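## Task

A wooden die rests loose on the upward-facing palm. Using only this hand (the arm's last link, the wrist camera and its post count as hand), rotate the die in place until its orientation relative to the hand matches the two goal pictures. It fails if the die touches anything other than the hand or leaves it. To finish, keep it still briefly, resting on the palm or fingers and clear of the wrist, camera and post, with the palm pointing straight up and no hand motor in 'moving' or 'overload' state or building toward a shutdown (motors dead from the start are exempt). Then declare it done. The hand is then opened, and the die must still be correctly placed: only resting on the open hand counts, not being held there by the robot.

## Robot and tools

Robot: one six-joint Doosan M1013 arm carrying a right-handed four-digit hand (index, middle, ring, thumb) with 16 motors. A wrist camera, cam_wrist (616x616 fisheye), looks at the palm. A fixed mast sits beside the wrist on the palm side (hand x +0.05 to +0.10, z -0.16 to -0.11, up to y +0.06 m). Only the digit tips have grippy rubber caps.

Frames. Scene frame: origin on the table below the arm base, +z up, +y to the left when looking along +x. Hand point frame: a point in front of the palm where a thumb-index-middle pinch would meet; +z runs along the straight fingers toward the tips, +x across the palm away from the thumb, +y out of the palm face (the face is at y = -0.062 m). 'Palm up' means hand +y points along scene +z.

execute_actions(actions, pictures). actions holds at most one item. An empty list just reports state. {"rows": [...], "steps": n} runs n control steps (n at most 15, 1/30 s each, default 15); up to 15 rows, one per step, the last row repeated. {"steps": n} alone is a wait of up to 300 steps counted from the previous result, so thinking time uses some of it. pictures (true/false) controls whether images come back.

A row is 24 numbers, each in [-1, 1], one list for the single arm, in this order: dx, dy, dz, rx, ry, rz, then index_mcp, index_abd, index_pip, index_dip, middle_mcp, middle_abd, middle_pip, middle_dip, ring_mcp, ring_abd, ring_pip, ring_dip, thumb_cmc, thumb_axl, thumb_mcp, thumb_ipl, current_limit, speed.
- dx..rz: an offset, in the hand point's own axes, from the hand point pose in the most recent result that reported it (before any such result, or for later calls within one reply, from the pose at action start). Scale: 1.0 = 0.6 m for dx, dy, dz and 180 degrees for rx, ry, rz, which form a single rotation vector. Every row counts from that same base pose, not from the previous row. All zeros therefore pulls the hand back to the base pose; it is not a hold. Each step the command is clipped to 70 mm and 16 degrees from the measured pose.
- The 16 hinge values are absolute goal angles, scaled linearly between each hinge's stops. Brackets give degrees at +1 and -1, then the straight value. Fingers: _mcp curls at the knuckle toward the palm as it goes to -1 (-18, +128; straight +0.75); _abd swings the finger sideways away from the thumb toward -1 (-60, +60; +0.00); _pip (-29, +108; +0.58) and _dip (-21, +117; +0.70) bend the middle and end joints. Thumb: thumb_cmc toward -1 brings the thumb from alongside the palm round in front of it (-20, +120; +0.71); thumb_axl rolls it about its length (-27, +140; +0.68); thumb_mcp (-69, +109; +0.23) and thumb_ipl (-77, +108; +0.17) flex it, toward +z when thumb_axl is straight, and in the thumb_cmc -1 direction when thumb_axl is about -0.40.
- current_limit: -1 to +1 maps to 0 to 550 mA per motor (floor 11 mA); low values also slow hinges and may fail to lift fingers. speed: set-point rate is (speed+1)/2 of 5.9 rad/s. Initially 0.4 and -0.6; last values persist.

move(target, speed). target is one 24-number row as above (offset from the same base pose; hand numbers sent at the start). The hand point follows a straight path, 0.5 to 10 s long, turning the short way; speed is m/s, 0.002 to 0.5, default 0.25 (rotation up to twice that in rad/s). It does not avoid obstacles and may overshoot speed near a straight arm. The result adds a move: line (done, off_target, moving, held, fault) with limits (paced = pose clipped; held = some steps blocked) and distance to target.

wait(seconds): 0 to 10 s, sends nothing new. zoom_image(camera="cam_wrist", region=[x0,y0,x1,y1]): pixel box of the latest image, origin top-left, at most 504x504. show_instructions(): shows the goal pictures. read_manual(section="licences"): licence text only. finished_scene(scene): ends the current scene (give its number) and is irreversible; its result reports success and the next task.

Results: hand point position (m) and quaternion wxyz in the scene frame, velocities, joint positions and torques; hand_goal, hand_measured (same scale as the row), hand_current_ma (positive pushes toward -1), hand_state per motor (moving, goal, blocked, overload), hand_current_limit, hand_speed. 'Hand target' shows where the controller is heading. HELD marks steps not sent; 'pose unreachable' means the clearance check altered the command.

Avoid: any contact of the object with something other than the hand, or dropping it; fast or deep presses. A motor at 495 mA or more for 5 s accumulates to a shutdown (off 10 s). Contact torque at a joint limit (waist/shoulder 316, elbow 148, wrist joints 41.8 N m) or 144 N external force triggers a 10 s fault stop that skips the rest of the call. MOTOR HOT warns of overheating. Brief outside nudges to the object may occur. Never knock anything off the table. End with the palm up, object settled, motors at rest.

Each tool is called as name([rows], argument=value, ...), one row to a line, values as JSON.

Reference images:

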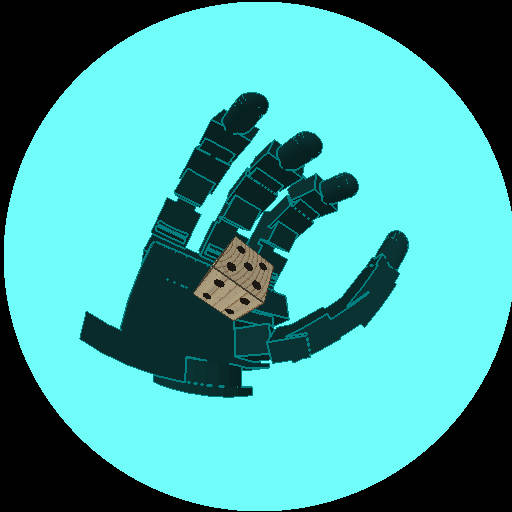

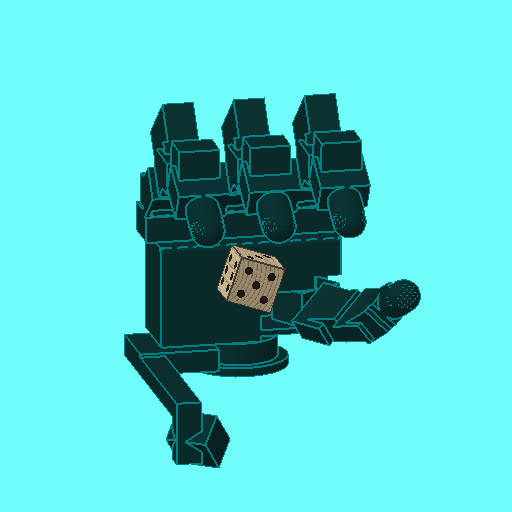

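## Session

execute_actions(actions=[])

Scene clock: 0.00 s of 4800.00 s.
end_effector_position=(+0.6960, -0.0060, +0.5759) hand_goal=(+0.046, +0.000, -0.008, +0.280, +0.046, +0.000, -0.008, +0.280, +0.046, +0.000, -0.008, +0.280, -0.104, +0.266, +0.032, -0.018) hand_measured=(+0.062, +0.000, -0.006, +0.282, +0.062, +0.000, -0.006, +0.282, +0.060, +0.000, -0.006, +0.282, -0.090, +0.270, +0.034, -0.016) hand_current_ma=(+87, +0, +13, +12, +83, +0, +15, +12, +84, +0, +13, +12, +71, +26, +13, +11) hand_state=(goal, goal, goal, goal, goal, goal, goal, goal, goal, goal, goal, goal, goal, goal, goal, goal) hand_current_limit=0.40 hand_speed=-0.60 end_effector_quat_wxyz=(+0.699, +0.706, +0.076, +0.086) end_effector_velocity=(-0.001, +0.001, -0.001) end_effector_angular_velocity=(-0.001, +0.002, +0.000)
Joint positions: [ 0.302  0.399  1.739 -1.523  1.629 -1.004]
Joint velocities: [ 0.001 -0.     0.002  0.     0.001 -0.   ]
Joint torques (N m, as the joint torque sensors report them, + toward a larger angle): no reading
Hand target: +0.696, -0.006, +0.576; +0.699, +0.706, +0.076, +0.086

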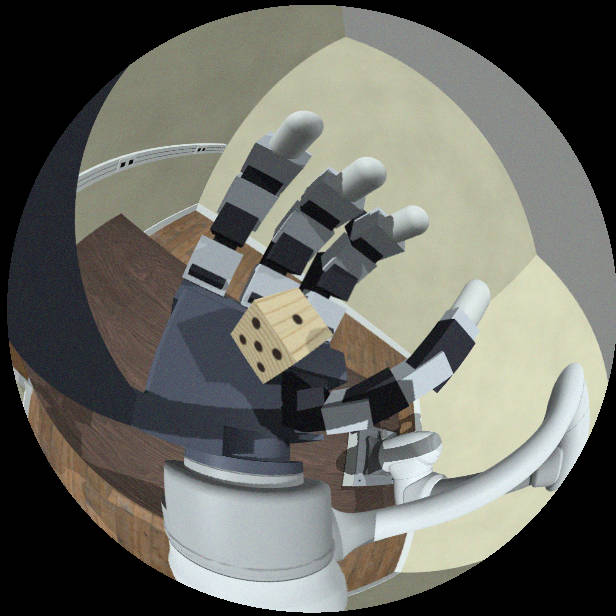

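zoom_image(camera="cam_wrist", region=[190, 240, 390, 440])

show_instructions()

Region (190, 240, 390, 440) of cam_wrist's 616x616 image, scaled by 2.520, with more detail than that image has.

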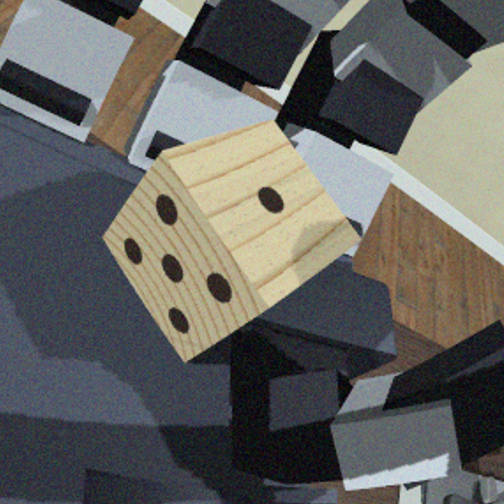

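Reference images for this scene: goal picture from the wrist camera place, goal picture looking into the palm.

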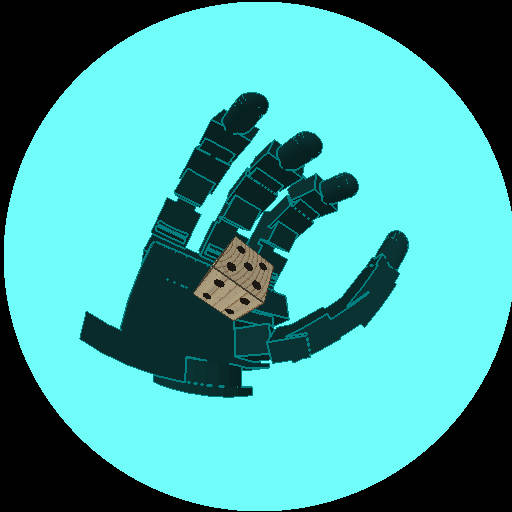

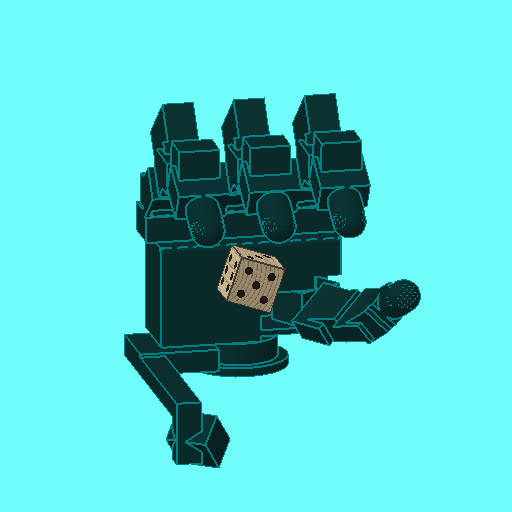

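execute_actions([
  {"rows":[[0,0,0,0,0,0,0.046,0,-0.008,0.28,0.75,0,-0.3,0,0.046,0,-0.008,0.28,-0.104,0.266,0.032,-0.018,0.4,0]],"steps":15},
], pictures=false)

move(target=[0,0,0,0,0,0,0.046,0,-0.008,0.28,0.7,0,-0.88,-0.6,0.046,0,-0.008,0.28,-0.104,0.266,0.032,-0.018,0.4,0])

move(target=[0,0,0,0,0,0,0.046,0,-0.008,0.28,0.25,0,-0.88,-0.4,0.046,0,-0.008,0.28,-0.104,0.266,0.032,-0.018,0.4,-0.6])

Scene clock: 53.77 s of 4800.00 s.
end_effector_position=(+0.6960, -0.0060, +0.5759) hand_goal=(+0.046, +0.000, -0.008, +0.280, +0.750, +0.000, -0.300, +0.000, +0.046, +0.000, -0.008, +0.280, -0.104, +0.266, +0.032, -0.018) hand_measured=(+0.062, +0.000, -0.006, +0.282, +0.636, +0.000, -0.296, +0.002, +0.060, +0.000, -0.006, +0.282, -0.090, +0.270, +0.034, -0.016) hand_current_ma=(+87, +0, +13, +12, -19, +0, +19, +12, +84, +0, +13, +12, +71, +26, +13, +11) hand_state=(goal, goal, goal, goal, moving, goal, goal, goal, goal, goal, goal, goal, goal, goal, goal, goal) hand_current_limit=0.40 hand_speed=0.00 end_effector_quat_wxyz=(+0.699, +0.706, +0.076, +0.086) end_effector_velocity=(-0.000, +0.000, -0.000) end_effector_angular_velocity=(+0.000, -0.001, +0.001)
Joint positions: [ 0.302  0.399  1.739 -1.523  1.629 -1.004]
Joint velocities: [ 0.001 -0.     0.    -0.    -0.     0.001]
Joint torques (N m, as the joint torque sensors report them, + toward a larger angle): [ -1.52 -71.88 -30.86  -1.92   1.41  -0.12]
Hand target: +0.696, -0.006, +0.576; +0.699, +0.706, +0.076, +0.086
Off the commanded pose: 0.000 m, 0 deg.
Steps of this call (steps 1 to 1598: nothing new was sent; steps 1599 to 1613: all 15 steps of this action). Readings (end_effector_position | what the end effector reports):
1599: (+0.6960, -0.0060, +0.5759) | hand_goal=(+0.046, +0.000, -0.008, +0.280, +0.750, +0.000, -0.300, +0.000, +0.046, +0.000, -0.008, +0.280, -0.104, +0.266, +0.032, -0.018) hand_measured=(+0.062, +0.000, -0.006, +0.282, +0.062, +0.000, -0.006, +0.282, +0.060, +0.000, -0.006, +0.282, -0.090, +0.270, +0.034, -0.016) hand_current_ma=(+87, +0, +13, +12, +83, +0, +15, +12, +84, +0, +13, +12, +71, +26, +13, +11) hand_state=(goal, goal, goal, goal, moving, goal, moving, moving, goal, goal, goal, goal, goal, goal, goal, goal) hand_current_limit=0.40 hand_speed=0.00
1600: (+0.6960, -0.0060, +0.5759) | hand_goal=(+0.046, +0.000, -0.008, +0.280, +0.750, +0.000, -0.300, +0.000, +0.046, +0.000, -0.008, +0.280, -0.104, +0.266, +0.032, -0.018) hand_measured=(+0.062, +0.000, -0.006, +0.282, +0.072, +0.000, -0.016, +0.270, +0.060, +0.000, -0.006, +0.282, -0.090, +0.270, +0.034, -0.016) hand_current_ma=(+87, +0, +13, +12, -119, +0, +148, +127, +84, +0, +13, +12, +71, +26, +13, +11) hand_state=(goal, goal, goal, goal, moving, goal, moving, moving, goal, goal, goal, goal, goal, goal, goal, goal) hand_current_limit=0.40 hand_speed=0.00
1602: (+0.6960, -0.0060, +0.5759) | hand_goal=(+0.046, +0.000, -0.008, +0.280, +0.750, +0.000, -0.300, +0.000, +0.046, +0.000, -0.008, +0.280, -0.104, +0.266, +0.032, -0.018) hand_measured=(+0.062, +0.000, -0.006, +0.282, +0.150, +0.000, -0.092, +0.196, +0.060, +0.000, -0.006, +0.282, -0.090, +0.270, +0.034, -0.016) hand_current_ma=(+87, +0, +13, +12, -63, +0, +106, +90, +84, +0, +13, +12, +71, +26, +13, +11) hand_state=(goal, goal, goal, goal, moving, goal, moving, moving, goal, goal, goal, goal, goal, goal, goal, goal) hand_current_limit=0.40 hand_speed=0.00
1606: (+0.6960, -0.0060, +0.5759) | hand_goal=(+0.046, +0.000, -0.008, +0.280, +0.750, +0.000, -0.300, +0.000, +0.046, +0.000, -0.008, +0.280, -0.104, +0.266, +0.032, -0.018) hand_measured=(+0.062, +0.000, -0.006, +0.282, +0.324, +0.000, -0.256, +0.038, +0.060, +0.000, -0.006, +0.282, -0.090, +0.270, +0.034, -0.016) hand_current_ma=(+87, +0, +13, +12, -35, +0, +49, +35, +84, +0, +13, +12, +71, +26, +13, +11) hand_state=(goal, goal, goal, goal, moving, goal, moving, moving, goal, goal, goal, goal, goal, goal, goal, goal) hand_current_limit=0.40 hand_speed=0.00
1613: the state above

Scene clock: 54.83 s of 4800.00 s.
end_effector_position=(+0.6960, -0.0060, +0.5759) hand_goal=(+0.046, +0.000, -0.008, +0.280, +0.700, +0.000, -0.880, -0.600, +0.046, +0.000, -0.008, +0.280, -0.104, +0.266, +0.032, -0.018) hand_measured=(+0.062, +0.000, -0.006, +0.282, +0.720, +0.000, -0.878, -0.598, +0.060, +0.000, -0.006, +0.282, -0.090, +0.270, +0.034, -0.016) hand_current_ma=(+87, +0, +13, +12, +104, +0, +11, +11, +84, +0, +13, +12, +71, +26, +13, +11) hand_state=(goal, goal, goal, goal, goal, goal, goal, goal, goal, goal, goal, goal, goal, goal, goal, goal) hand_current_limit=0.40 hand_speed=0.00 end_effector_quat_wxyz=(+0.699, +0.706, +0.076, +0.086) end_effector_velocity=(-0.000, -0.001, -0.001) end_effector_angular_velocity=(-0.000, +0.001, -0.000)
Joint positions: [ 0.302  0.399  1.739 -1.523  1.629 -1.004]
Joint velocities: [-0.001  0.     0.001 -0.    -0.001  0.   ]
Joint torques (N m, as the joint torque sensors report them, + toward a larger angle): [ -1.78 -71.24 -30.49  -1.81   1.58  -0.1 ]
Hand target: +0.696, -0.006, +0.576; +0.699, +0.706, +0.076, +0.086
Off the commanded pose: 0.000 m, 0 deg.
move: done

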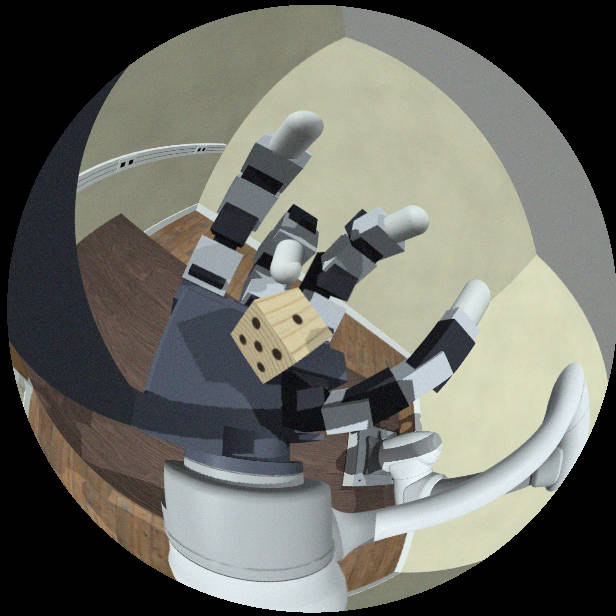

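Scene clock: 55.60 s of 4800.00 s.
end_effector_position=(+0.6960, -0.0060, +0.5759) hand_goal=(+0.046, +0.000, -0.008, +0.280, +0.250, +0.000, -0.880, -0.400, +0.046, +0.000, -0.008, +0.280, -0.104, +0.266, +0.032, -0.018) hand_measured=(+0.062, +0.000, -0.006, +0.282, +0.266, +0.000, -0.880, -0.404, +0.060, +0.000, -0.006, +0.282, -0.090, +0.270, +0.034, -0.016) hand_current_ma=(+87, +0, +13, +12, +84, +0, +4, -20, +84, +0, +13, +12, +71, +26, +13, +11) hand_state=(goal, goal, goal, goal, goal, goal, goal, goal, goal, goal, goal, goal, goal, goal, goal, goal) hand_current_limit=0.40 hand_speed=-0.60 end_effector_quat_wxyz=(+0.699, +0.706, +0.076, +0.086) end_effector_velocity=(-0.000, +0.000, +0.000) end_effector_angular_velocity=(-0.001, -0.000, -0.001)
Joint positions: [ 0.302  0.399  1.739 -1.523  1.629 -1.004]
Joint velocities: [ 0.     0.     0.    -0.     0.002 -0.   ]
Joint torques (N m, as the joint torque sensors report them, + toward a larger angle): [ -1.41 -71.65 -30.05  -1.76   1.35  -0.2 ]
Hand target: +0.696, -0.006, +0.576; +0.699, +0.706, +0.076, +0.086
Off the commanded pose: 0.000 m, 0 deg.
move: done

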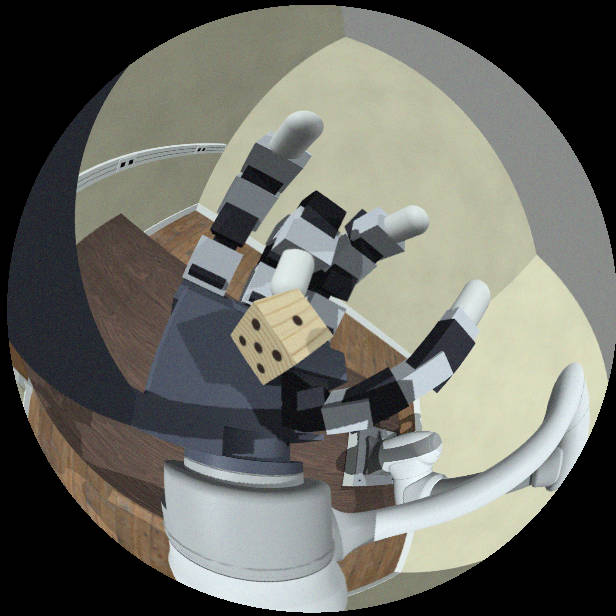

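Just touching; pushing further.

move(target=[0,0,0,0,0,0,0.046,0,-0.008,0.28,0.05,0,-0.8,-0.15,0.046,0,-0.008,0.28,-0.104,0.266,0.032,-0.018,0.4,-0.6])

move(target=[0,0,0,0,0,0,0.046,0,-0.008,0.28,-0.15,0,-0.65,0.05,0.046,0,-0.008,0.28,-0.104,0.266,0.032,-0.018,0.4,-0.6])

Scene clock: 63.23 s of 4800.00 s.
end_effector_position=(+0.6960, -0.0060, +0.5759) hand_goal=(+0.046, +0.000, -0.008, +0.280, +0.050, +0.000, -0.800, -0.150, +0.046, +0.000, -0.008, +0.280, -0.104, +0.266, +0.032, -0.018) hand_measured=(+0.062, +0.000, -0.006, +0.282, +0.062, +0.000, -0.810, -0.154, +0.060, +0.000, -0.006, +0.282, -0.090, +0.270, +0.034, -0.016) hand_current_ma=(+87, +0, +13, +12, +61, +0, -46, -24, +84, +0, +13, +12, +71, +26, +13, +11) hand_state=(goal, goal, goal, goal, goal, goal, goal, goal, goal, goal, goal, goal, goal, goal, goal, goal) hand_current_limit=0.40 hand_speed=-0.60 end_effector_quat_wxyz=(+0.699, +0.706, +0.076, +0.086) end_effector_velocity=(+0.000, +0.000, -0.001) end_effector_angular_velocity=(+0.002, -0.000, +0.001)
Joint positions: [ 0.302  0.399  1.739 -1.523  1.629 -1.004]
Joint velocities: [ 0.    -0.     0.     0.001 -0.001  0.001]
Joint torques (N m, as the joint torque sensors report them, + toward a larger angle): [ -2.08 -71.69 -30.91  -1.8    1.43  -0.18]
Hand target: +0.696, -0.006, +0.576; +0.699, +0.706, +0.076, +0.086
Off the commanded pose: 0.000 m, 0 deg.
move: done

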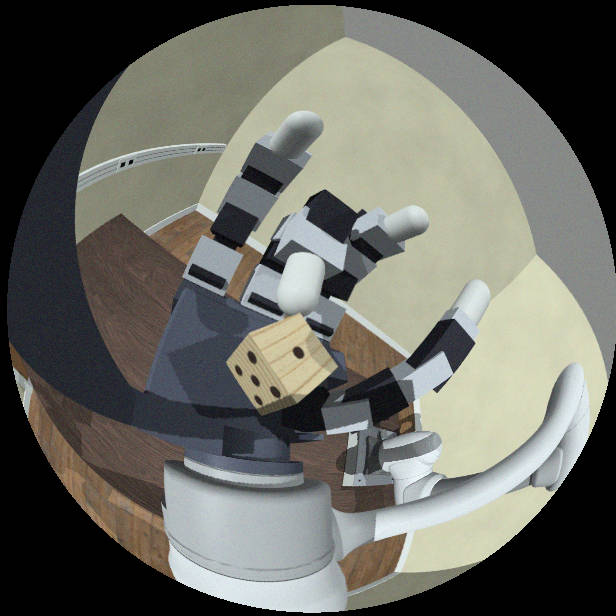

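Scene clock: 63.73 s of 4800.00 s.
end_effector_position=(+0.6960, -0.0060, +0.5759) hand_goal=(+0.046, +0.000, -0.008, +0.280, -0.150, +0.000, -0.650, +0.050, +0.046, +0.000, -0.008, +0.280, -0.104, +0.266, +0.032, -0.018) hand_measured=(+0.062, +0.000, -0.006, +0.282, -0.142, +0.000, -0.658, +0.046, +0.060, +0.000, -0.006, +0.282, -0.090, +0.270, +0.034, -0.016) hand_current_ma=(+87, +0, +13, +12, +44, +0, -40, -18, +84, +0, +13, +12, +71, +26, +13, +11) hand_state=(goal, goal, goal, goal, goal, goal, goal, goal, goal, goal, goal, goal, goal, goal, goal, goal) hand_current_limit=0.40 hand_speed=-0.60 end_effector_quat_wxyz=(+0.699, +0.706, +0.076, +0.086) end_effector_velocity=(+0.000, +0.000, +0.000) end_effector_angular_velocity=(-0.001, +0.000, +0.000)
Joint positions: [ 0.302  0.399  1.739 -1.523  1.629 -1.004]
Joint velocities: [ 0.     0.    -0.    -0.     0.001 -0.001]
Joint torques (N m, as the joint torque sensors report them, + toward a larger angle): [ -1.03 -70.77 -30.48  -1.86   1.36  -0.35]
Hand target: +0.696, -0.006, +0.576; +0.699, +0.706, +0.076, +0.086
Off the commanded pose: 0.000 m, 0 deg.
move: done

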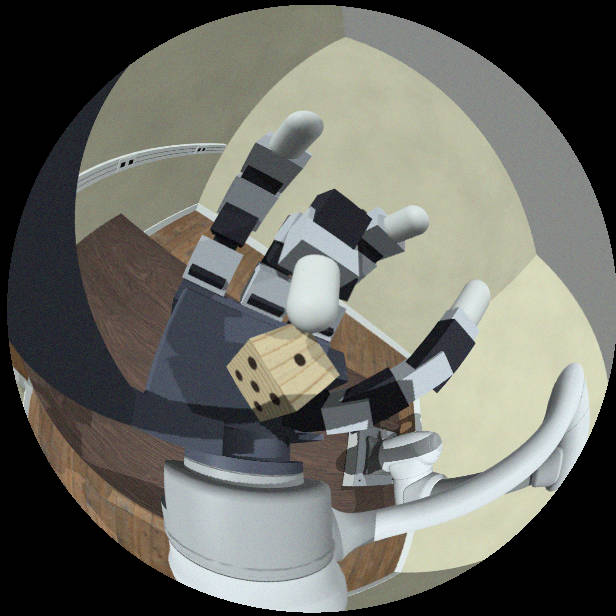

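move(target=[0,0,0,0,0,0,0.046,0,-0.008,0.28,-0.3,0,-0.5,0.1,0.046,0,-0.008,0.28,0.1,0.68,-0.45,-0.1,0.4,-0.6])

Scene clock: 92.60 s of 4800.00 s.
end_effector_position=(+0.6960, -0.0060, +0.5759) hand_goal=(+0.046, +0.000, -0.008, +0.280, -0.300, +0.000, -0.500, +0.100, +0.046, +0.000, -0.008, +0.280, +0.100, +0.680, -0.450, -0.100) hand_measured=(+0.062, +0.000, -0.006, +0.282, -0.296, +0.000, -0.510, +0.096, +0.060, +0.000, -0.006, +0.282, +0.104, +0.682, -0.452, -0.100) hand_current_ma=(+87, +0, +13, +12, +19, +0, -47, -20, +84, +0, +13, +12, +24, +12, -10, +6) hand_state=(goal, goal, goal, goal, goal, goal, goal, goal, goal, goal, goal, goal, goal, goal, goal, goal) hand_current_limit=0.40 hand_speed=-0.60 end_effector_quat_wxyz=(+0.699, +0.706, +0.076, +0.086) end_effector_velocity=(+0.000, +0.000, +0.000) end_effector_angular_velocity=(+0.000, -0.001, +0.000)
Joint positions: [ 0.302  0.399  1.739 -1.523  1.629 -1.004]
Joint velocities: [ 0.001  0.    -0.     0.     0.     0.   ]
Joint torques (N m, as the joint torque sensors report them, + toward a larger angle): [ -0.19 -71.58 -30.75  -1.73   1.42  -0.34]
Hand target: +0.696, -0.006, +0.576; +0.699, +0.706, +0.076, +0.086
Off the commanded pose: 0.000 m, 0 deg.
move: done

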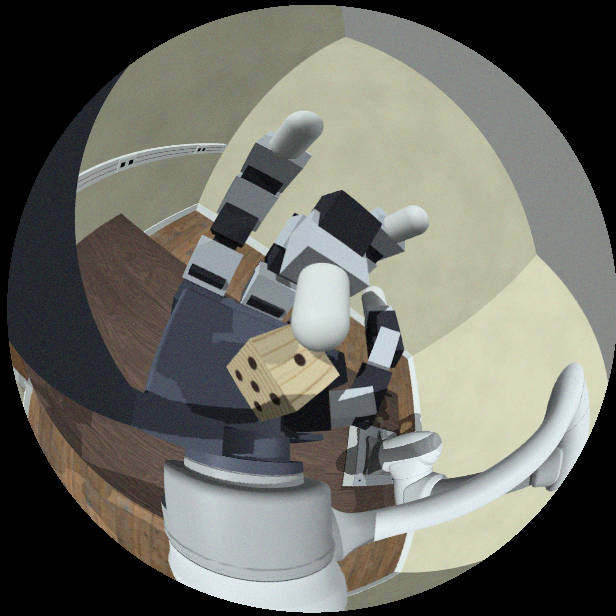

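move(target=[0,0,0,0,0,0,0.046,0,-0.008,0.28,-0.3,0,-0.66,0.0,0.046,0,-0.008,0.28,0.1,0.68,-0.45,-0.1,0.4,-0.7])

move(target=[0,0,0,0,0,0.15,0.046,0,-0.008,0.28,-0.3,0,-0.66,0.0,0.046,0,-0.008,0.28,0.1,0.68,-0.45,-0.1,0.4,-0.7], speed=0.15)

Scene clock: 100.47 s of 4800.00 s.
end_effector_position=(+0.6960, -0.0060, +0.5759) hand_goal=(+0.046, +0.000, -0.008, +0.280, -0.300, +0.000, -0.660, +0.000, +0.046, +0.000, -0.008, +0.280, +0.100, +0.680, -0.450, -0.100) hand_measured=(+0.062, +0.000, -0.006, +0.282, -0.284, +0.000, -0.546, +0.044, +0.060, +0.000, -0.006, +0.282, +0.104, +0.682, -0.452, -0.100) hand_current_ma=(+87, +0, +13, +12, +89, +0, +385, +230, +84, +0, +13, +12, +24, +12, -10, +6) hand_state=(goal, goal, goal, goal, goal, goal, blocked, blocked, goal, goal, goal, goal, goal, goal, goal, goal) hand_current_limit=0.40 hand_speed=-0.70 end_effector_quat_wxyz=(+0.699, +0.706, +0.076, +0.086) end_effector_velocity=(+0.000, -0.001, +0.000) end_effector_angular_velocity=(+0.000, -0.001, -0.001)
Joint positions: [ 0.302  0.399  1.739 -1.523  1.629 -1.004]
Joint velocities: [-0.001 -0.    -0.    -0.    -0.     0.   ]
Joint torques (N m, as the joint torque sensors report them, + toward a larger angle): [ -0.26 -71.34 -31.01  -1.75   1.53  -0.31]
Hand target: +0.696, -0.006, +0.576; +0.699, +0.706, +0.076, +0.086
Off the commanded pose: 0.000 m, 0 deg.
move: done

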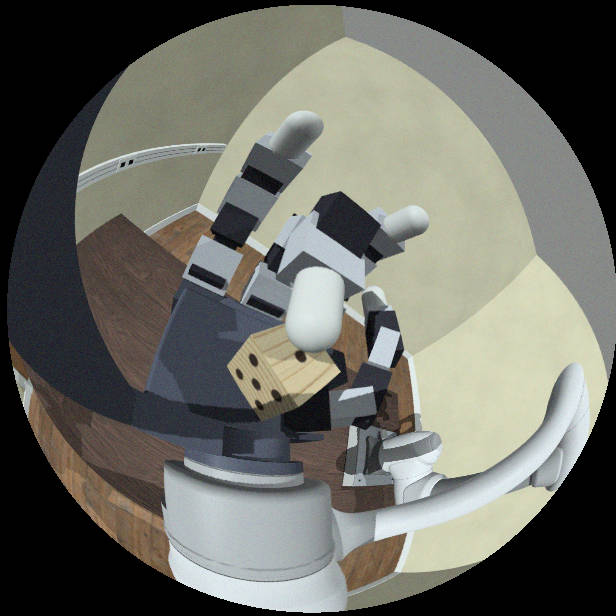

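Scene clock: 102.37 s of 4800.00 s.
end_effector_position=(+0.6961, -0.0060, +0.5759) hand_goal=(+0.046, +0.000, -0.008, +0.280, -0.300, +0.000, -0.660, +0.000, +0.046, +0.000, -0.008, +0.280, +0.100, +0.680, -0.450, -0.100) hand_measured=(+0.062, +0.000, -0.006, +0.282, -0.284, +0.000, -0.546, +0.044, +0.058, +0.000, -0.006, +0.282, +0.104, +0.682, -0.452, -0.100) hand_current_ma=(+81, +0, +13, +12, +89, +0, +385, +230, +77, +0, +13, +12, +25, +20, -10, +6) hand_state=(goal, goal, goal, goal, goal, goal, blocked, blocked, goal, goal, goal, goal, goal, goal, goal, goal) hand_current_limit=0.40 hand_speed=-0.70 end_effector_quat_wxyz=(+0.660, +0.704, -0.091, +0.246) end_effector_velocity=(+0.001, -0.001, +0.000) end_effector_angular_velocity=(+0.002, -0.008, +0.000)
Joint positions: [ 0.298  0.433  1.647 -1.529  1.628 -0.592]
Joint velocities: [-0.001  0.    -0.002 -0.001 -0.001  0.006]
Joint torques (N m, as the joint torque sensors report them, + toward a larger angle): [ -0.47 -75.34 -33.88  -1.99   1.22  -0.36]
Hand target: +0.696, -0.006, +0.576; +0.660, +0.704, -0.091, +0.247
Off the commanded pose: 0.000 m, 0 deg.
move: done

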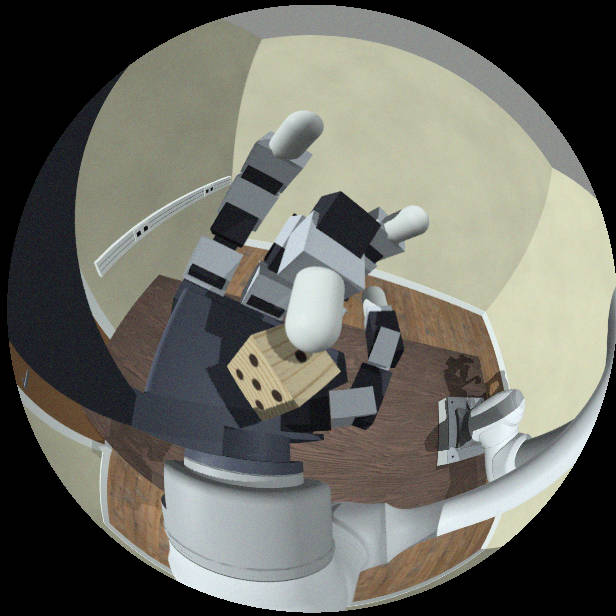

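move(target=[0,0,0,0,0,0,0.046,0,-0.008,0.28,-0.3,0,-0.545,0.05,0.046,0,-0.008,0.28,0.1,0.68,-0.45,-0.1,0.4,-0.8])

move(target=[0,0,0,0,0,0,0.046,0,-0.008,0.28,-0.3,0,-0.525,0.06,0.046,0,-0.008,0.28,0.1,0.68,-0.45,-0.1,0.4,-0.9])

Scene clock: 109.27 s of 4800.00 s.
end_effector_position=(+0.6961, -0.0060, +0.5758) hand_goal=(+0.046, +0.000, -0.008, +0.280, -0.300, +0.000, -0.544, +0.050, +0.046, +0.000, -0.008, +0.280, +0.100, +0.680, -0.450, -0.100) hand_measured=(+0.062, +0.000, -0.006, +0.282, -0.288, +0.000, -0.544, +0.052, +0.058, +0.000, -0.006, +0.282, +0.104, +0.682, -0.452, -0.100) hand_current_ma=(+81, +0, +13, +12, +66, +0, -2, +9, +77, +0, +13, +12, +25, +20, -10, +6) hand_state=(goal, goal, goal, goal, goal, goal, goal, goal, goal, goal, goal, goal, goal, goal, goal, goal) hand_current_limit=0.40 hand_speed=-0.80 end_effector_quat_wxyz=(+0.660, +0.704, -0.091, +0.246) end_effector_velocity=(+0.000, -0.000, +0.000) end_effector_angular_velocity=(+0.000, -0.001, +0.001)
Joint positions: [ 0.298  0.433  1.647 -1.529  1.629 -0.592]
Joint velocities: [-0.     0.    -0.001 -0.001 -0.001  0.   ]
Joint torques (N m, as the joint torque sensors report them, + toward a larger angle): [ -3.01 -76.21 -32.01  -1.86   1.53  -0.39]
Hand target: +0.696, -0.006, +0.576; +0.660, +0.704, -0.091, +0.246
Off the commanded pose: 0.000 m, 0 deg.
move: done

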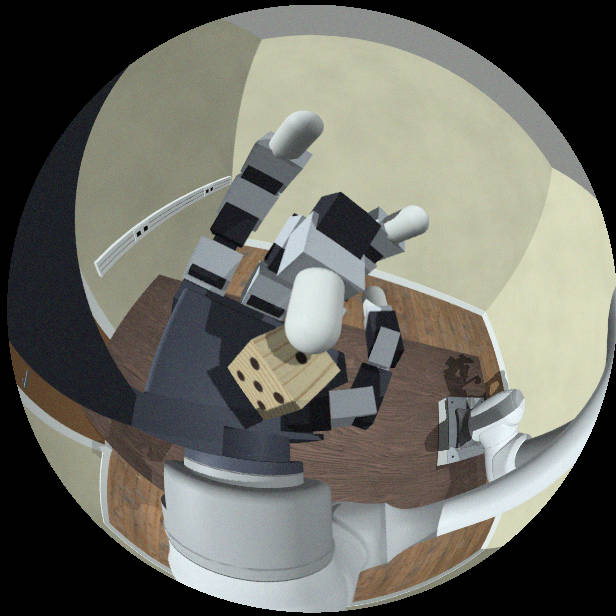

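Scene clock: 109.77 s of 4800.00 s.
end_effector_position=(+0.6961, -0.0060, +0.5758) hand_goal=(+0.046, +0.000, -0.008, +0.280, -0.300, +0.000, -0.524, +0.060, +0.046, +0.000, -0.008, +0.280, +0.100, +0.680, -0.450, -0.100) hand_measured=(+0.062, +0.000, -0.006, +0.282, -0.296, +0.000, -0.532, +0.056, +0.058, +0.000, -0.006, +0.282, +0.104, +0.682, -0.452, -0.100) hand_current_ma=(+81, +0, +13, +12, +19, +0, -41, -18, +77, +0, +13, +12, +27, +20, -10, +6) hand_state=(goal, goal, goal, goal, goal, goal, goal, goal, goal, goal, goal, goal, goal, goal, goal, goal) hand_current_limit=0.40 hand_speed=-0.90 end_effector_quat_wxyz=(+0.660, +0.704, -0.091, +0.246) end_effector_velocity=(+0.000, +0.000, -0.000) end_effector_angular_velocity=(-0.000, +0.002, +0.001)
Joint positions: [ 0.298  0.433  1.647 -1.529  1.629 -0.592]
Joint velocities: [ 0.    -0.     0.    -0.    -0.    -0.001]
Joint torques (N m, as the joint torque sensors report them, + toward a larger angle): [ -1.13 -74.99 -31.32  -1.83   1.31  -0.31]
Hand target: +0.696, -0.006, +0.576; +0.660, +0.704, -0.091, +0.246
Off the commanded pose: 0.000 m, 0 deg.
move: done

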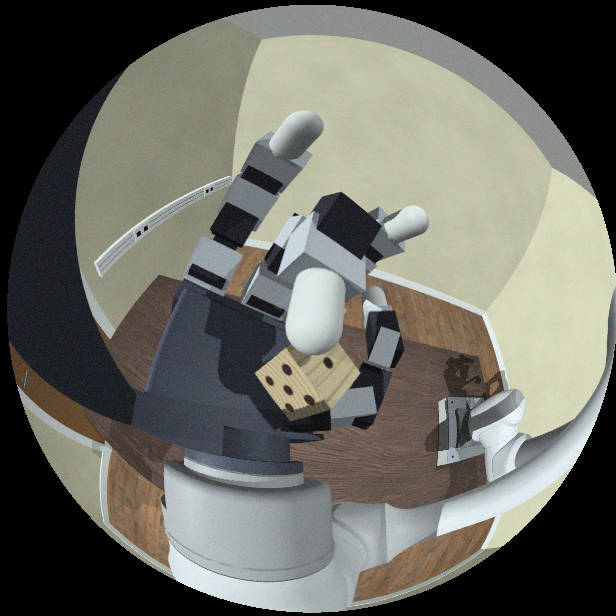

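move(target=[0,0,0,0,0,-0.15,0.8,0,0.5,0.6,0.1,0,-0.1,0.28,0.046,0,-0.008,0.28,0.1,0.68,-0.6,0.3,0.4,-0.5])

move(target=[0,0,0,0,0,0,0.8,0,0.5,0.6,0.1,0,-0.1,0.28,0.046,0,-0.008,0.28,-0.58,0.68,-0.6,0.3,0.4,-0.8])

Scene clock: 136.17 s of 4800.00 s.
end_effector_position=(+0.6960, -0.0060, +0.5759) hand_goal=(+0.800, +0.000, +0.500, +0.600, +0.100, +0.000, -0.100, +0.280, +0.046, +0.000, -0.008, +0.280, +0.100, +0.680, -0.600, +0.300) hand_measured=(+0.810, +0.000, +0.500, +0.598, +0.104, +0.000, -0.104, +0.276, +0.058, +0.000, -0.006, +0.282, +0.104, +0.684, -0.602, +0.296) hand_current_ma=(+54, +0, +5, -10, +22, +0, -17, -17, +76, +0, +13, +12, +27, +22, -11, -23) hand_state=(goal, goal, goal, goal, goal, goal, goal, goal, goal, goal, goal, goal, goal, goal, goal, goal) hand_current_limit=0.40 hand_speed=-0.50 end_effector_quat_wxyz=(+0.699, +0.706, +0.076, +0.086) end_effector_velocity=(+0.000, -0.000, -0.000) end_effector_angular_velocity=(-0.000, +0.007, +0.000)
Joint positions: [ 0.302  0.399  1.739 -1.523  1.629 -1.004]
Joint velocities: [-0.    -0.001  0.001  0.001 -0.001 -0.006]
Joint torques (N m, as the joint torque sensors report them, + toward a larger angle): [ -1.8  -71.4  -30.86  -1.64   1.6   -0.59]
Hand target: +0.696, -0.006, +0.576; +0.699, +0.706, +0.076, +0.086
Off the commanded pose: 0.000 m, 0 deg.
move: done

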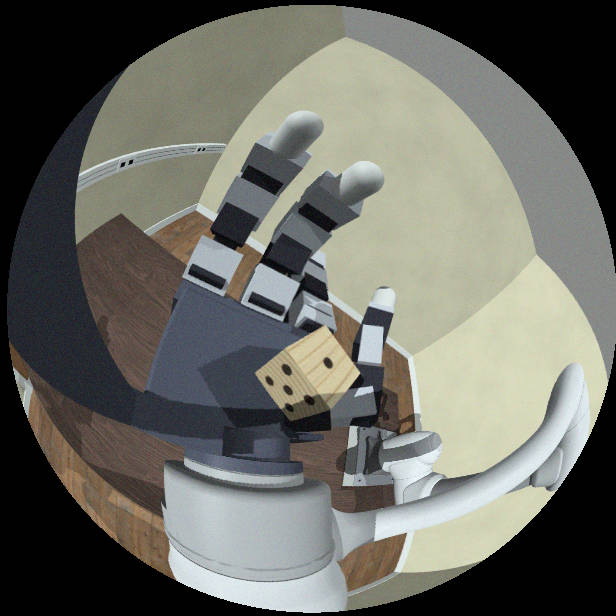

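Scene clock: 137.83 s of 4800.00 s.
end_effector_position=(+0.6960, -0.0060, +0.5759) hand_goal=(+0.800, +0.000, +0.500, +0.600, +0.100, +0.000, -0.100, +0.280, +0.046, +0.000, -0.008, +0.280, -0.580, +0.680, -0.600, +0.300) hand_measured=(+0.810, +0.000, +0.500, +0.598, +0.104, +0.000, -0.104, +0.276, +0.058, +0.000, -0.006, +0.282, -0.576, +0.682, -0.604, +0.296) hand_current_ma=(+54, +0, +5, -10, +22, +0, -17, -17, +76, +0, +13, +12, +26, +16, -23, -23) hand_state=(goal, goal, goal, goal, goal, goal, goal, goal, goal, goal, goal, goal, goal, goal, goal, goal) hand_current_limit=0.40 hand_speed=-0.80 end_effector_quat_wxyz=(+0.699, +0.706, +0.076, +0.086) end_effector_velocity=(-0.000, +0.000, +0.000) end_effector_angular_velocity=(-0.000, -0.001, -0.000)
Joint positions: [ 0.302  0.399  1.739 -1.523  1.629 -1.004]
Joint velocities: [ 0.    -0.    -0.    -0.     0.001  0.001]
Joint torques (N m, as the joint torque sensors report them, + toward a larger angle): [ -2.18 -72.14 -30.98  -1.84   1.45  -0.17]
Hand target: +0.696, -0.006, +0.576; +0.699, +0.706, +0.076, +0.086
Off the commanded pose: 0.000 m, 0 deg.
move: done

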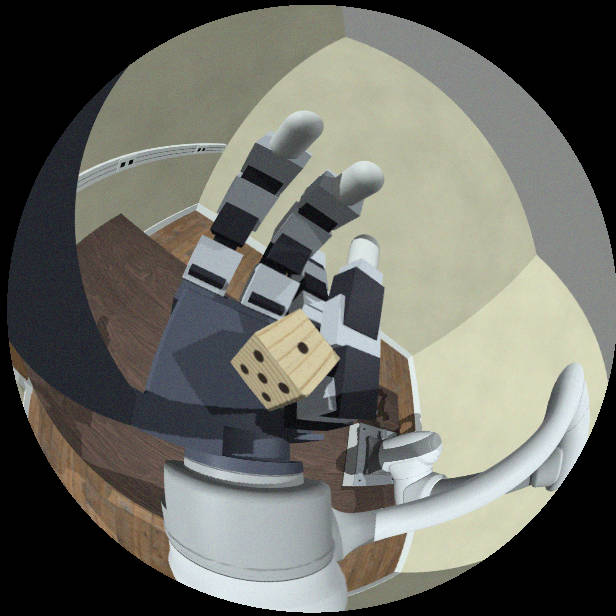

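move(target=[0,0,0,0,0,0.25,0.8,0,0.5,0.6,0.1,0,-0.1,0.28,0.046,0,-0.008,0.28,-0.58,0.68,-0.75,0.35,0.4,-0.6], speed=0.15)

move(target=[0,0,0,0,0,0.17,0.8,0,0.5,0.6,0.1,0,-0.1,0.28,0.046,0,-0.008,0.28,-0.58,0.68,-0.75,0.35,0.4,-0.6], speed=0.15)

Scene clock: 148.70 s of 4800.00 s.
end_effector_position=(+0.6961, -0.0059, +0.5758) hand_goal=(+0.800, +0.000, +0.500, +0.600, +0.100, +0.000, -0.100, +0.280, +0.046, +0.000, -0.008, +0.280, -0.580, +0.680, -0.750, +0.350) hand_measured=(+0.810, +0.002, +0.500, +0.598, +0.104, +0.000, -0.104, +0.276, +0.056, +0.000, -0.006, +0.282, -0.576, +0.682, -0.754, +0.346) hand_current_ma=(+54, +5, +5, -10, +22, +1, -17, -17, +64, +2, +13, +12, +26, +16, -25, -29) hand_state=(goal, goal, goal, goal, goal, goal, goal, goal, goal, goal, goal, goal, goal, goal, goal, goal) hand_current_limit=0.40 hand_speed=-0.60 end_effector_quat_wxyz=(+0.613, +0.681, -0.200, +0.347) end_effector_velocity=(+0.000, -0.001, -0.000) end_effector_angular_velocity=(+0.002, -0.006, +0.000)
Joint positions: [ 0.296  0.442  1.59  -1.532  1.629 -0.325]
Joint velocities: [-0.001  0.    -0.001  0.    -0.001  0.006]
Joint torques (N m, as the joint torque sensors report them, + toward a larger angle): [ -0.92 -78.09 -32.89  -1.8    1.12   0.26]
Hand target: +0.696, -0.006, +0.576; +0.613, +0.681, -0.200, +0.347
Off the commanded pose: 0.000 m, 0 deg.
move: done

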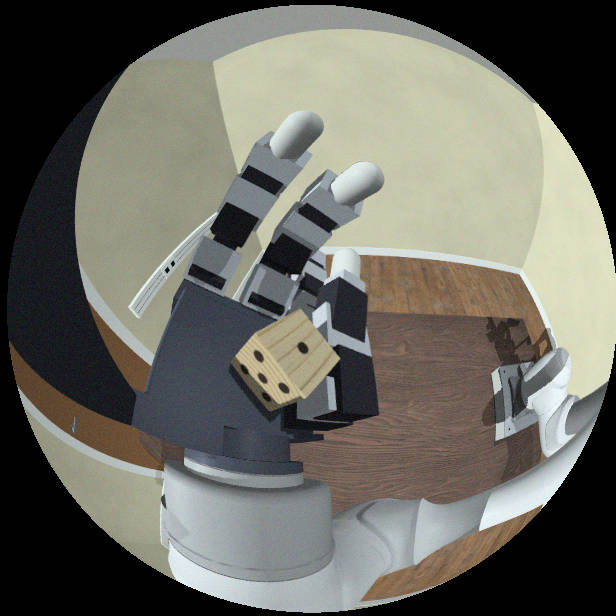

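Scene clock: 150.83 s of 4800.00 s.
end_effector_position=(+0.6962, -0.0059, +0.5758) hand_goal=(+0.800, +0.000, +0.500, +0.600, +0.100, +0.000, -0.100, +0.280, +0.046, +0.000, -0.008, +0.280, -0.580, +0.680, -0.750, +0.350) hand_measured=(+0.808, +0.002, +0.500, +0.598, +0.104, +0.002, -0.104, +0.278, +0.052, +0.002, -0.006, +0.282, -0.576, +0.684, -0.754, +0.348) hand_current_ma=(+47, +12, +5, -10, +22, +6, -16, -15, +31, +7, +13, +12, +26, +26, -25, -19) hand_state=(goal, goal, goal, goal, goal, goal, goal, goal, goal, goal, goal, goal, goal, goal, goal, goal) hand_current_limit=0.40 hand_speed=-0.60 end_effector_quat_wxyz=(+0.500, +0.604, -0.372, +0.496) end_effector_velocity=(-0.000, -0.001, -0.000) end_effector_angular_velocity=(+0.002, -0.006, -0.001)
Joint positions: [ 0.295  0.43   1.521 -1.538  1.63   0.126]
Joint velocities: [-0.001 -0.    -0.     0.001  0.     0.006]
Joint torques (N m, as the joint torque sensors report them, + toward a larger angle): [ -0.83 -78.42 -34.32  -1.93   1.12  -0.43]
Hand target: +0.696, -0.006, +0.576; +0.500, +0.604, -0.372, +0.496
Off the commanded pose: 0.000 m, 0 deg.
move: done

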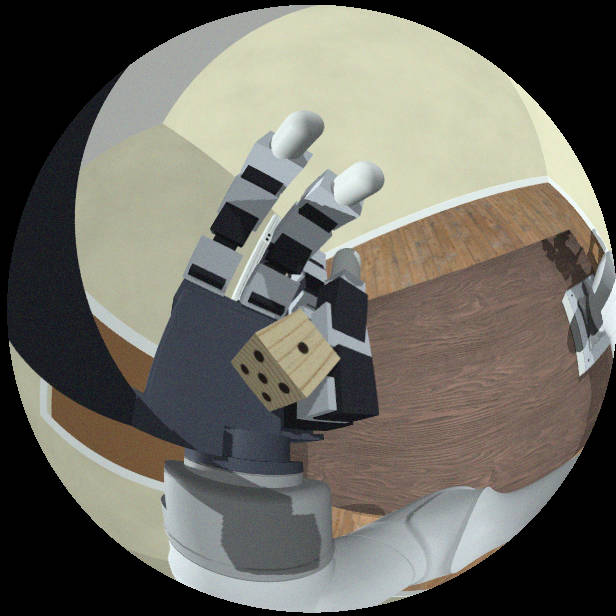

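move(target=[0,0,0,0,0,0,0.8,0,0.5,0.6,0.1,0,-0.1,0.28,0.046,0,-0.008,0.28,-0.4,0.68,-0.75,0.35,0.4,-0.9])

zoom_image(camera="cam_wrist", region=[190, 240, 420, 470])

Scene clock: 157.87 s of 4800.00 s.
end_effector_position=(+0.6961, -0.0059, +0.5759) hand_goal=(+0.800, +0.000, +0.500, +0.600, +0.100, +0.000, -0.100, +0.280, +0.046, +0.000, -0.008, +0.280, -0.400, +0.680, -0.750, +0.350) hand_measured=(+0.808, +0.002, +0.500, +0.598, +0.104, +0.002, -0.104, +0.278, +0.052, +0.002, -0.006, +0.282, -0.396, +0.684, -0.752, +0.348) hand_current_ma=(+47, +13, +5, -10, +22, +6, -16, -15, +31, +7, +13, +12, +21, +27, -17, -15) hand_state=(goal, goal, goal, goal, goal, goal, goal, goal, goal, goal, goal, goal, goal, goal, goal, goal) hand_current_limit=0.40 hand_speed=-0.90 end_effector_quat_wxyz=(+0.500, +0.604, -0.372, +0.496) end_effector_velocity=(-0.000, +0.001, -0.001) end_effector_angular_velocity=(-0.001, +0.002, +0.001)
Joint positions: [ 0.295  0.43   1.521 -1.538  1.63   0.126]
Joint velocities: [ 0.001  0.     0.002  0.    -0.     0.   ]
Joint torques (N m, as the joint torque sensors report them, + toward a larger angle): [ -2.1  -78.3  -34.24  -2.21   1.19  -0.46]
Hand target: +0.696, -0.006, +0.576; +0.500, +0.604, -0.372, +0.496
Off the commanded pose: 0.000 m, 0 deg.
move: done

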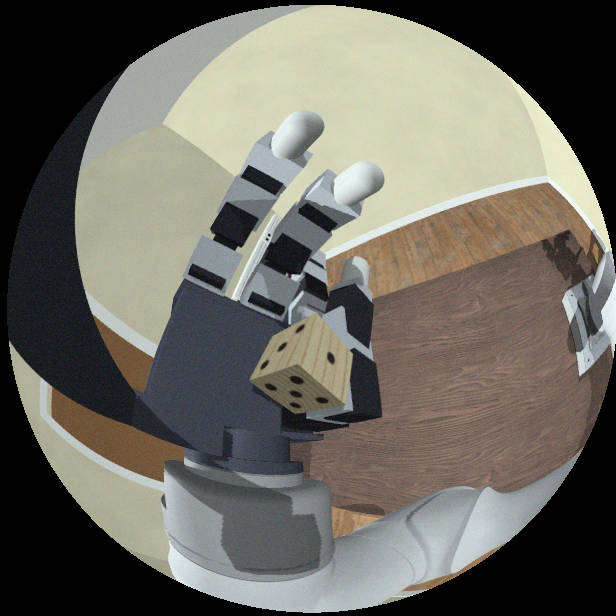

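Region (190, 240, 420, 470) of cam_wrist's 616x616 image, scaled by 2.191, with more detail than that image has.

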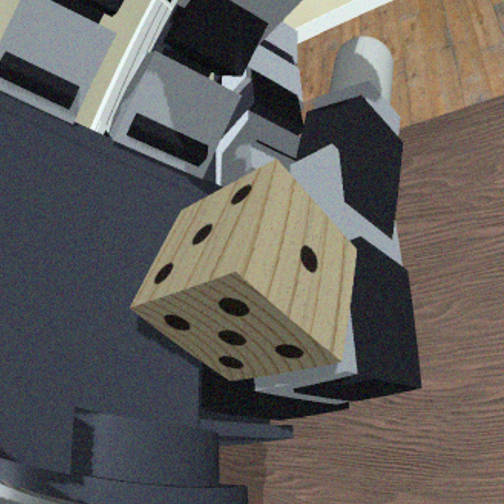

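move(target=[0,0,0,0,0,-0.42,0.8,0,0.5,0.6,0.1,0,-0.1,0.28,0.046,0,-0.008,0.28,-0.4,0.68,-0.75,0.35,0.4,-0.9], speed=0.2)

zoom_image(camera="cam_wrist", region=[190, 240, 420, 470])

Scene clock: 168.03 s of 4800.00 s.
end_effector_position=(+0.6960, -0.0060, +0.5759) hand_goal=(+0.800, +0.000, +0.500, +0.600, +0.100, +0.000, -0.100, +0.280, +0.046, +0.000, -0.008, +0.280, -0.400, +0.680, -0.750, +0.350) hand_measured=(+0.810, +0.002, +0.500, +0.598, +0.104, +0.002, -0.104, +0.278, +0.052, +0.002, -0.006, +0.282, -0.396, +0.684, -0.754, +0.348) hand_current_ma=(+53, +13, +5, -10, +22, +6, -16, -15, +31, +7, +13, +12, +21, +27, -23, -15) hand_state=(goal, goal, goal, goal, goal, goal, goal, goal, goal, goal, goal, goal, goal, goal, goal, goal) hand_current_limit=0.40 hand_speed=-0.90 end_effector_quat_wxyz=(+0.699, +0.706, +0.076, +0.085) end_effector_velocity=(-0.001, -0.000, -0.001) end_effector_angular_velocity=(-0.001, +0.006, -0.001)
Joint positions: [ 0.302  0.399  1.739 -1.523  1.629 -1.005]
Joint velocities: [ 0.    -0.001  0.002  0.001  0.001 -0.005]
Joint torques (N m, as the joint torque sensors report them, + toward a larger angle): [ -0.41 -73.44 -31.09  -1.81   1.65  -0.25]
Hand target: +0.696, -0.006, +0.576; +0.699, +0.706, +0.076, +0.085
Off the commanded pose: 0.000 m, 0 deg.
move: done

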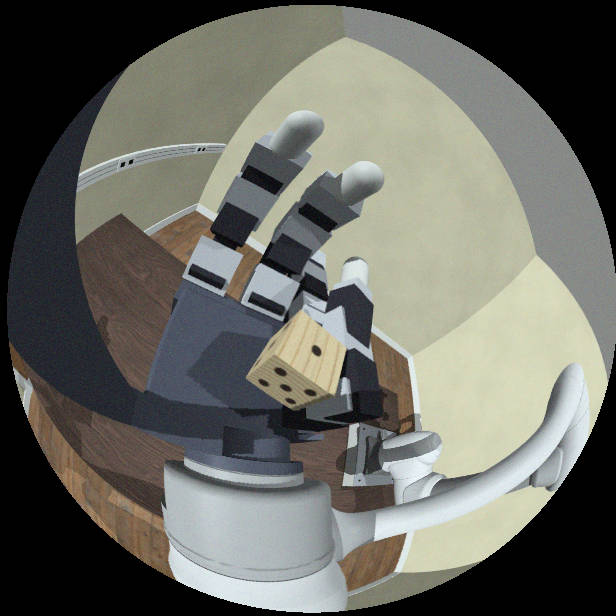

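Region (190, 240, 420, 470) of cam_wrist's 616x616 image, scaled by 2.191, with more detail than that image has.

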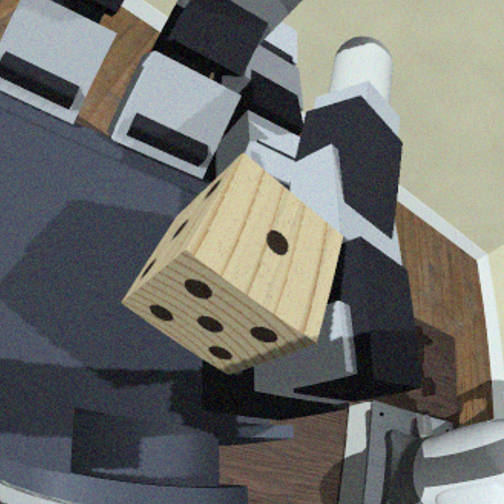

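move(target=[0,0,0,0,0,0,0.8,0,0.5,0.6,-0.48,0,0.3,0.2,-0.48,0,0.3,0.2,-0.1,0.6,-0.1,0.1,0.4,-0.4])

move(target=[0,0,0,0,0,0,-0.48,0,0.3,0.2,-0.48,0,0.3,0.2,-0.48,0,0.3,0.2,-0.1,0.6,-0.1,0.1,0.4,-0.4])

move(target=[0,0,0,0.25,0,-0.04,-0.48,0,0.3,0.2,-0.48,0,0.3,0.2,-0.48,0,0.3,0.2,-0.1,0.6,-0.1,0.1,0.4,-0.4], speed=0.15)

Scene clock: 182.53 s of 4800.00 s.
end_effector_position=(+0.6960, -0.0060, +0.5759) hand_goal=(+0.800, +0.000, +0.500, +0.600, -0.480, +0.000, +0.300, +0.200, -0.480, +0.000, +0.300, +0.200, -0.100, +0.600, -0.100, +0.100) hand_measured=(+0.810, +0.002, +0.500, +0.598, -0.478, +0.002, +0.296, +0.202, -0.478, +0.002, +0.296, +0.202, -0.096, +0.606, -0.106, +0.100) hand_current_ma=(+54, +13, +5, -10, +14, +6, -19, +11, +14, +7, -15, +11, +19, +37, -45, +6) hand_state=(goal, goal, goal, goal, goal, goal, goal, goal, goal, goal, goal, goal, goal, goal, goal, goal) hand_current_limit=0.40 hand_speed=-0.40 end_effector_quat_wxyz=(+0.699, +0.706, +0.076, +0.085) end_effector_velocity=(-0.000, -0.000, -0.000) end_effector_angular_velocity=(+0.000, +0.002, -0.001)
Joint positions: [ 0.302  0.399  1.739 -1.523  1.629 -1.005]
Joint velocities: [-0.     0.     0.001  0.001  0.    -0.001]
Joint torques (N m, as the joint torque sensors report them, + toward a larger angle): [ -1.69 -71.99 -30.41  -1.82   1.53  -0.14]
Hand target: +0.696, -0.006, +0.576; +0.699, +0.706, +0.076, +0.085
Off the commanded pose: 0.000 m, 0 deg.
move: done

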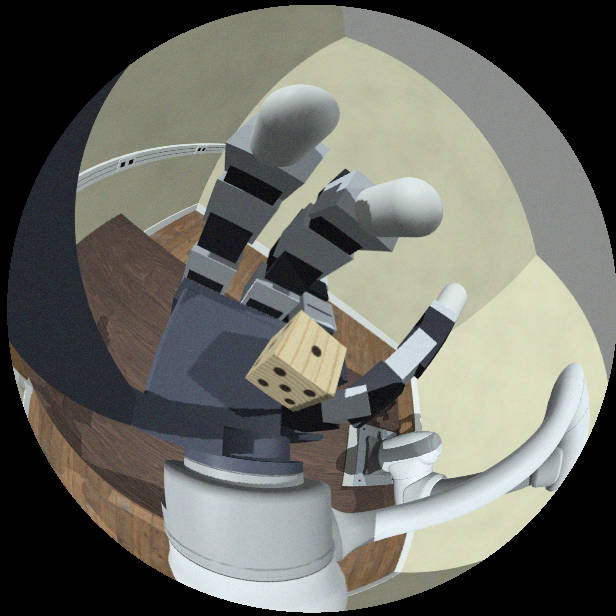

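Scene clock: 184.30 s of 4800.00 s.
end_effector_position=(+0.6960, -0.0060, +0.5759) hand_goal=(-0.480, +0.000, +0.300, +0.200, -0.480, +0.000, +0.300, +0.200, -0.480, +0.000, +0.300, +0.200, -0.100, +0.600, -0.100, +0.100) hand_measured=(-0.478, +0.002, +0.302, +0.202, -0.478, +0.002, +0.296, +0.202, -0.478, +0.002, +0.296, +0.202, -0.096, +0.606, -0.106, +0.100) hand_current_ma=(+15, +13, +7, +11, +14, +6, -19, +11, +14, +7, -15, +11, +19, +37, -45, +6) hand_state=(goal, goal, goal, goal, goal, goal, goal, goal, goal, goal, goal, goal, goal, goal, goal, goal) hand_current_limit=0.40 hand_speed=-0.40 end_effector_quat_wxyz=(+0.699, +0.706, +0.076, +0.085) end_effector_velocity=(-0.000, -0.001, -0.000) end_effector_angular_velocity=(+0.001, -0.000, -0.002)
Joint positions: [ 0.302  0.399  1.739 -1.523  1.629 -1.005]
Joint velocities: [-0.001  0.    -0.     0.001  0.001  0.   ]
Joint torques (N m, as the joint torque sensors report them, + toward a larger angle): [ -1.24 -72.29 -30.75  -1.74   1.56  -0.29]
Hand target: +0.696, -0.006, +0.576; +0.699, +0.706, +0.076, +0.085
Off the commanded pose: 0.000 m, 0 deg.
move: done

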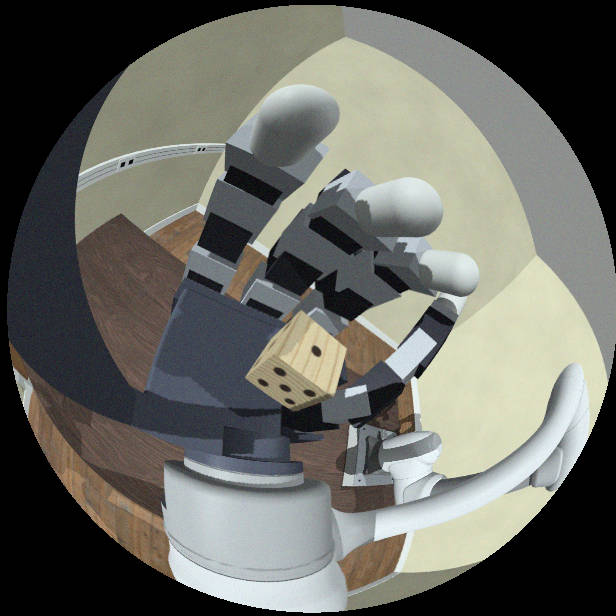

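Scene clock: 187.30 s of 4800.00 s.
end_effector_position=(+0.6961, -0.0057, +0.5760) hand_goal=(-0.480, +0.000, +0.300, +0.200, -0.480, +0.000, +0.300, +0.200, -0.480, +0.000, +0.300, +0.200, -0.100, +0.600, -0.100, +0.100) hand_measured=(-0.474, +0.002, +0.302, +0.202, -0.474, +0.002, +0.298, +0.202, -0.474, +0.002, +0.298, +0.202, -0.096, +0.604, -0.106, +0.100) hand_current_ma=(+33, +13, +7, +11, +36, +6, -8, +11, +32, +7, -7, +11, +20, +29, -45, +4) hand_state=(goal, goal, goal, goal, goal, goal, goal, goal, goal, goal, goal, goal, goal, goal, goal, goal) hand_current_limit=0.40 hand_speed=-0.40 end_effector_quat_wxyz=(+0.380, +0.913, +0.146, +0.007) end_effector_velocity=(+0.000, +0.000, +0.001) end_effector_angular_velocity=(+0.007, +0.002, +0.000)
Joint positions: [ 0.282  0.276  1.522 -0.776  1.496 -1.487]
Joint velocities: [-0.001 -0.    -0.003  0.007  0.001 -0.005]
Joint torques (N m, as the joint torque sensors report them, + toward a larger angle): [  0.88 -65.7  -37.     1.04   0.41  -0.09]
Hand target: +0.696, -0.006, +0.576; +0.380, +0.913, +0.146, +0.007
Off the commanded pose: 0.000 m, 0 deg.
move: done

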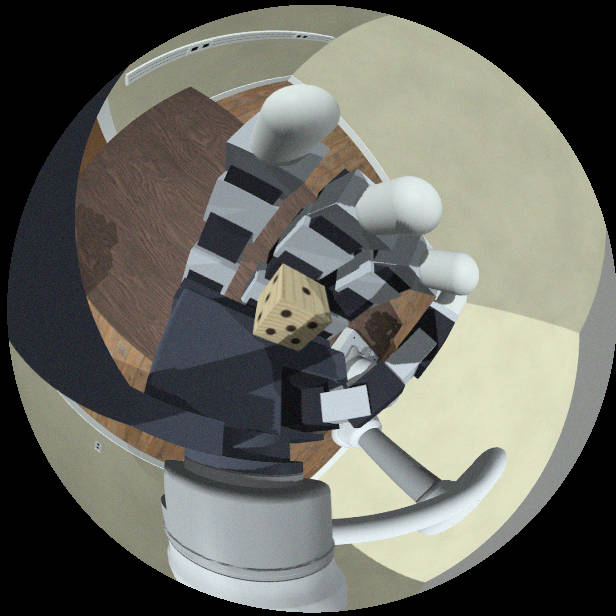

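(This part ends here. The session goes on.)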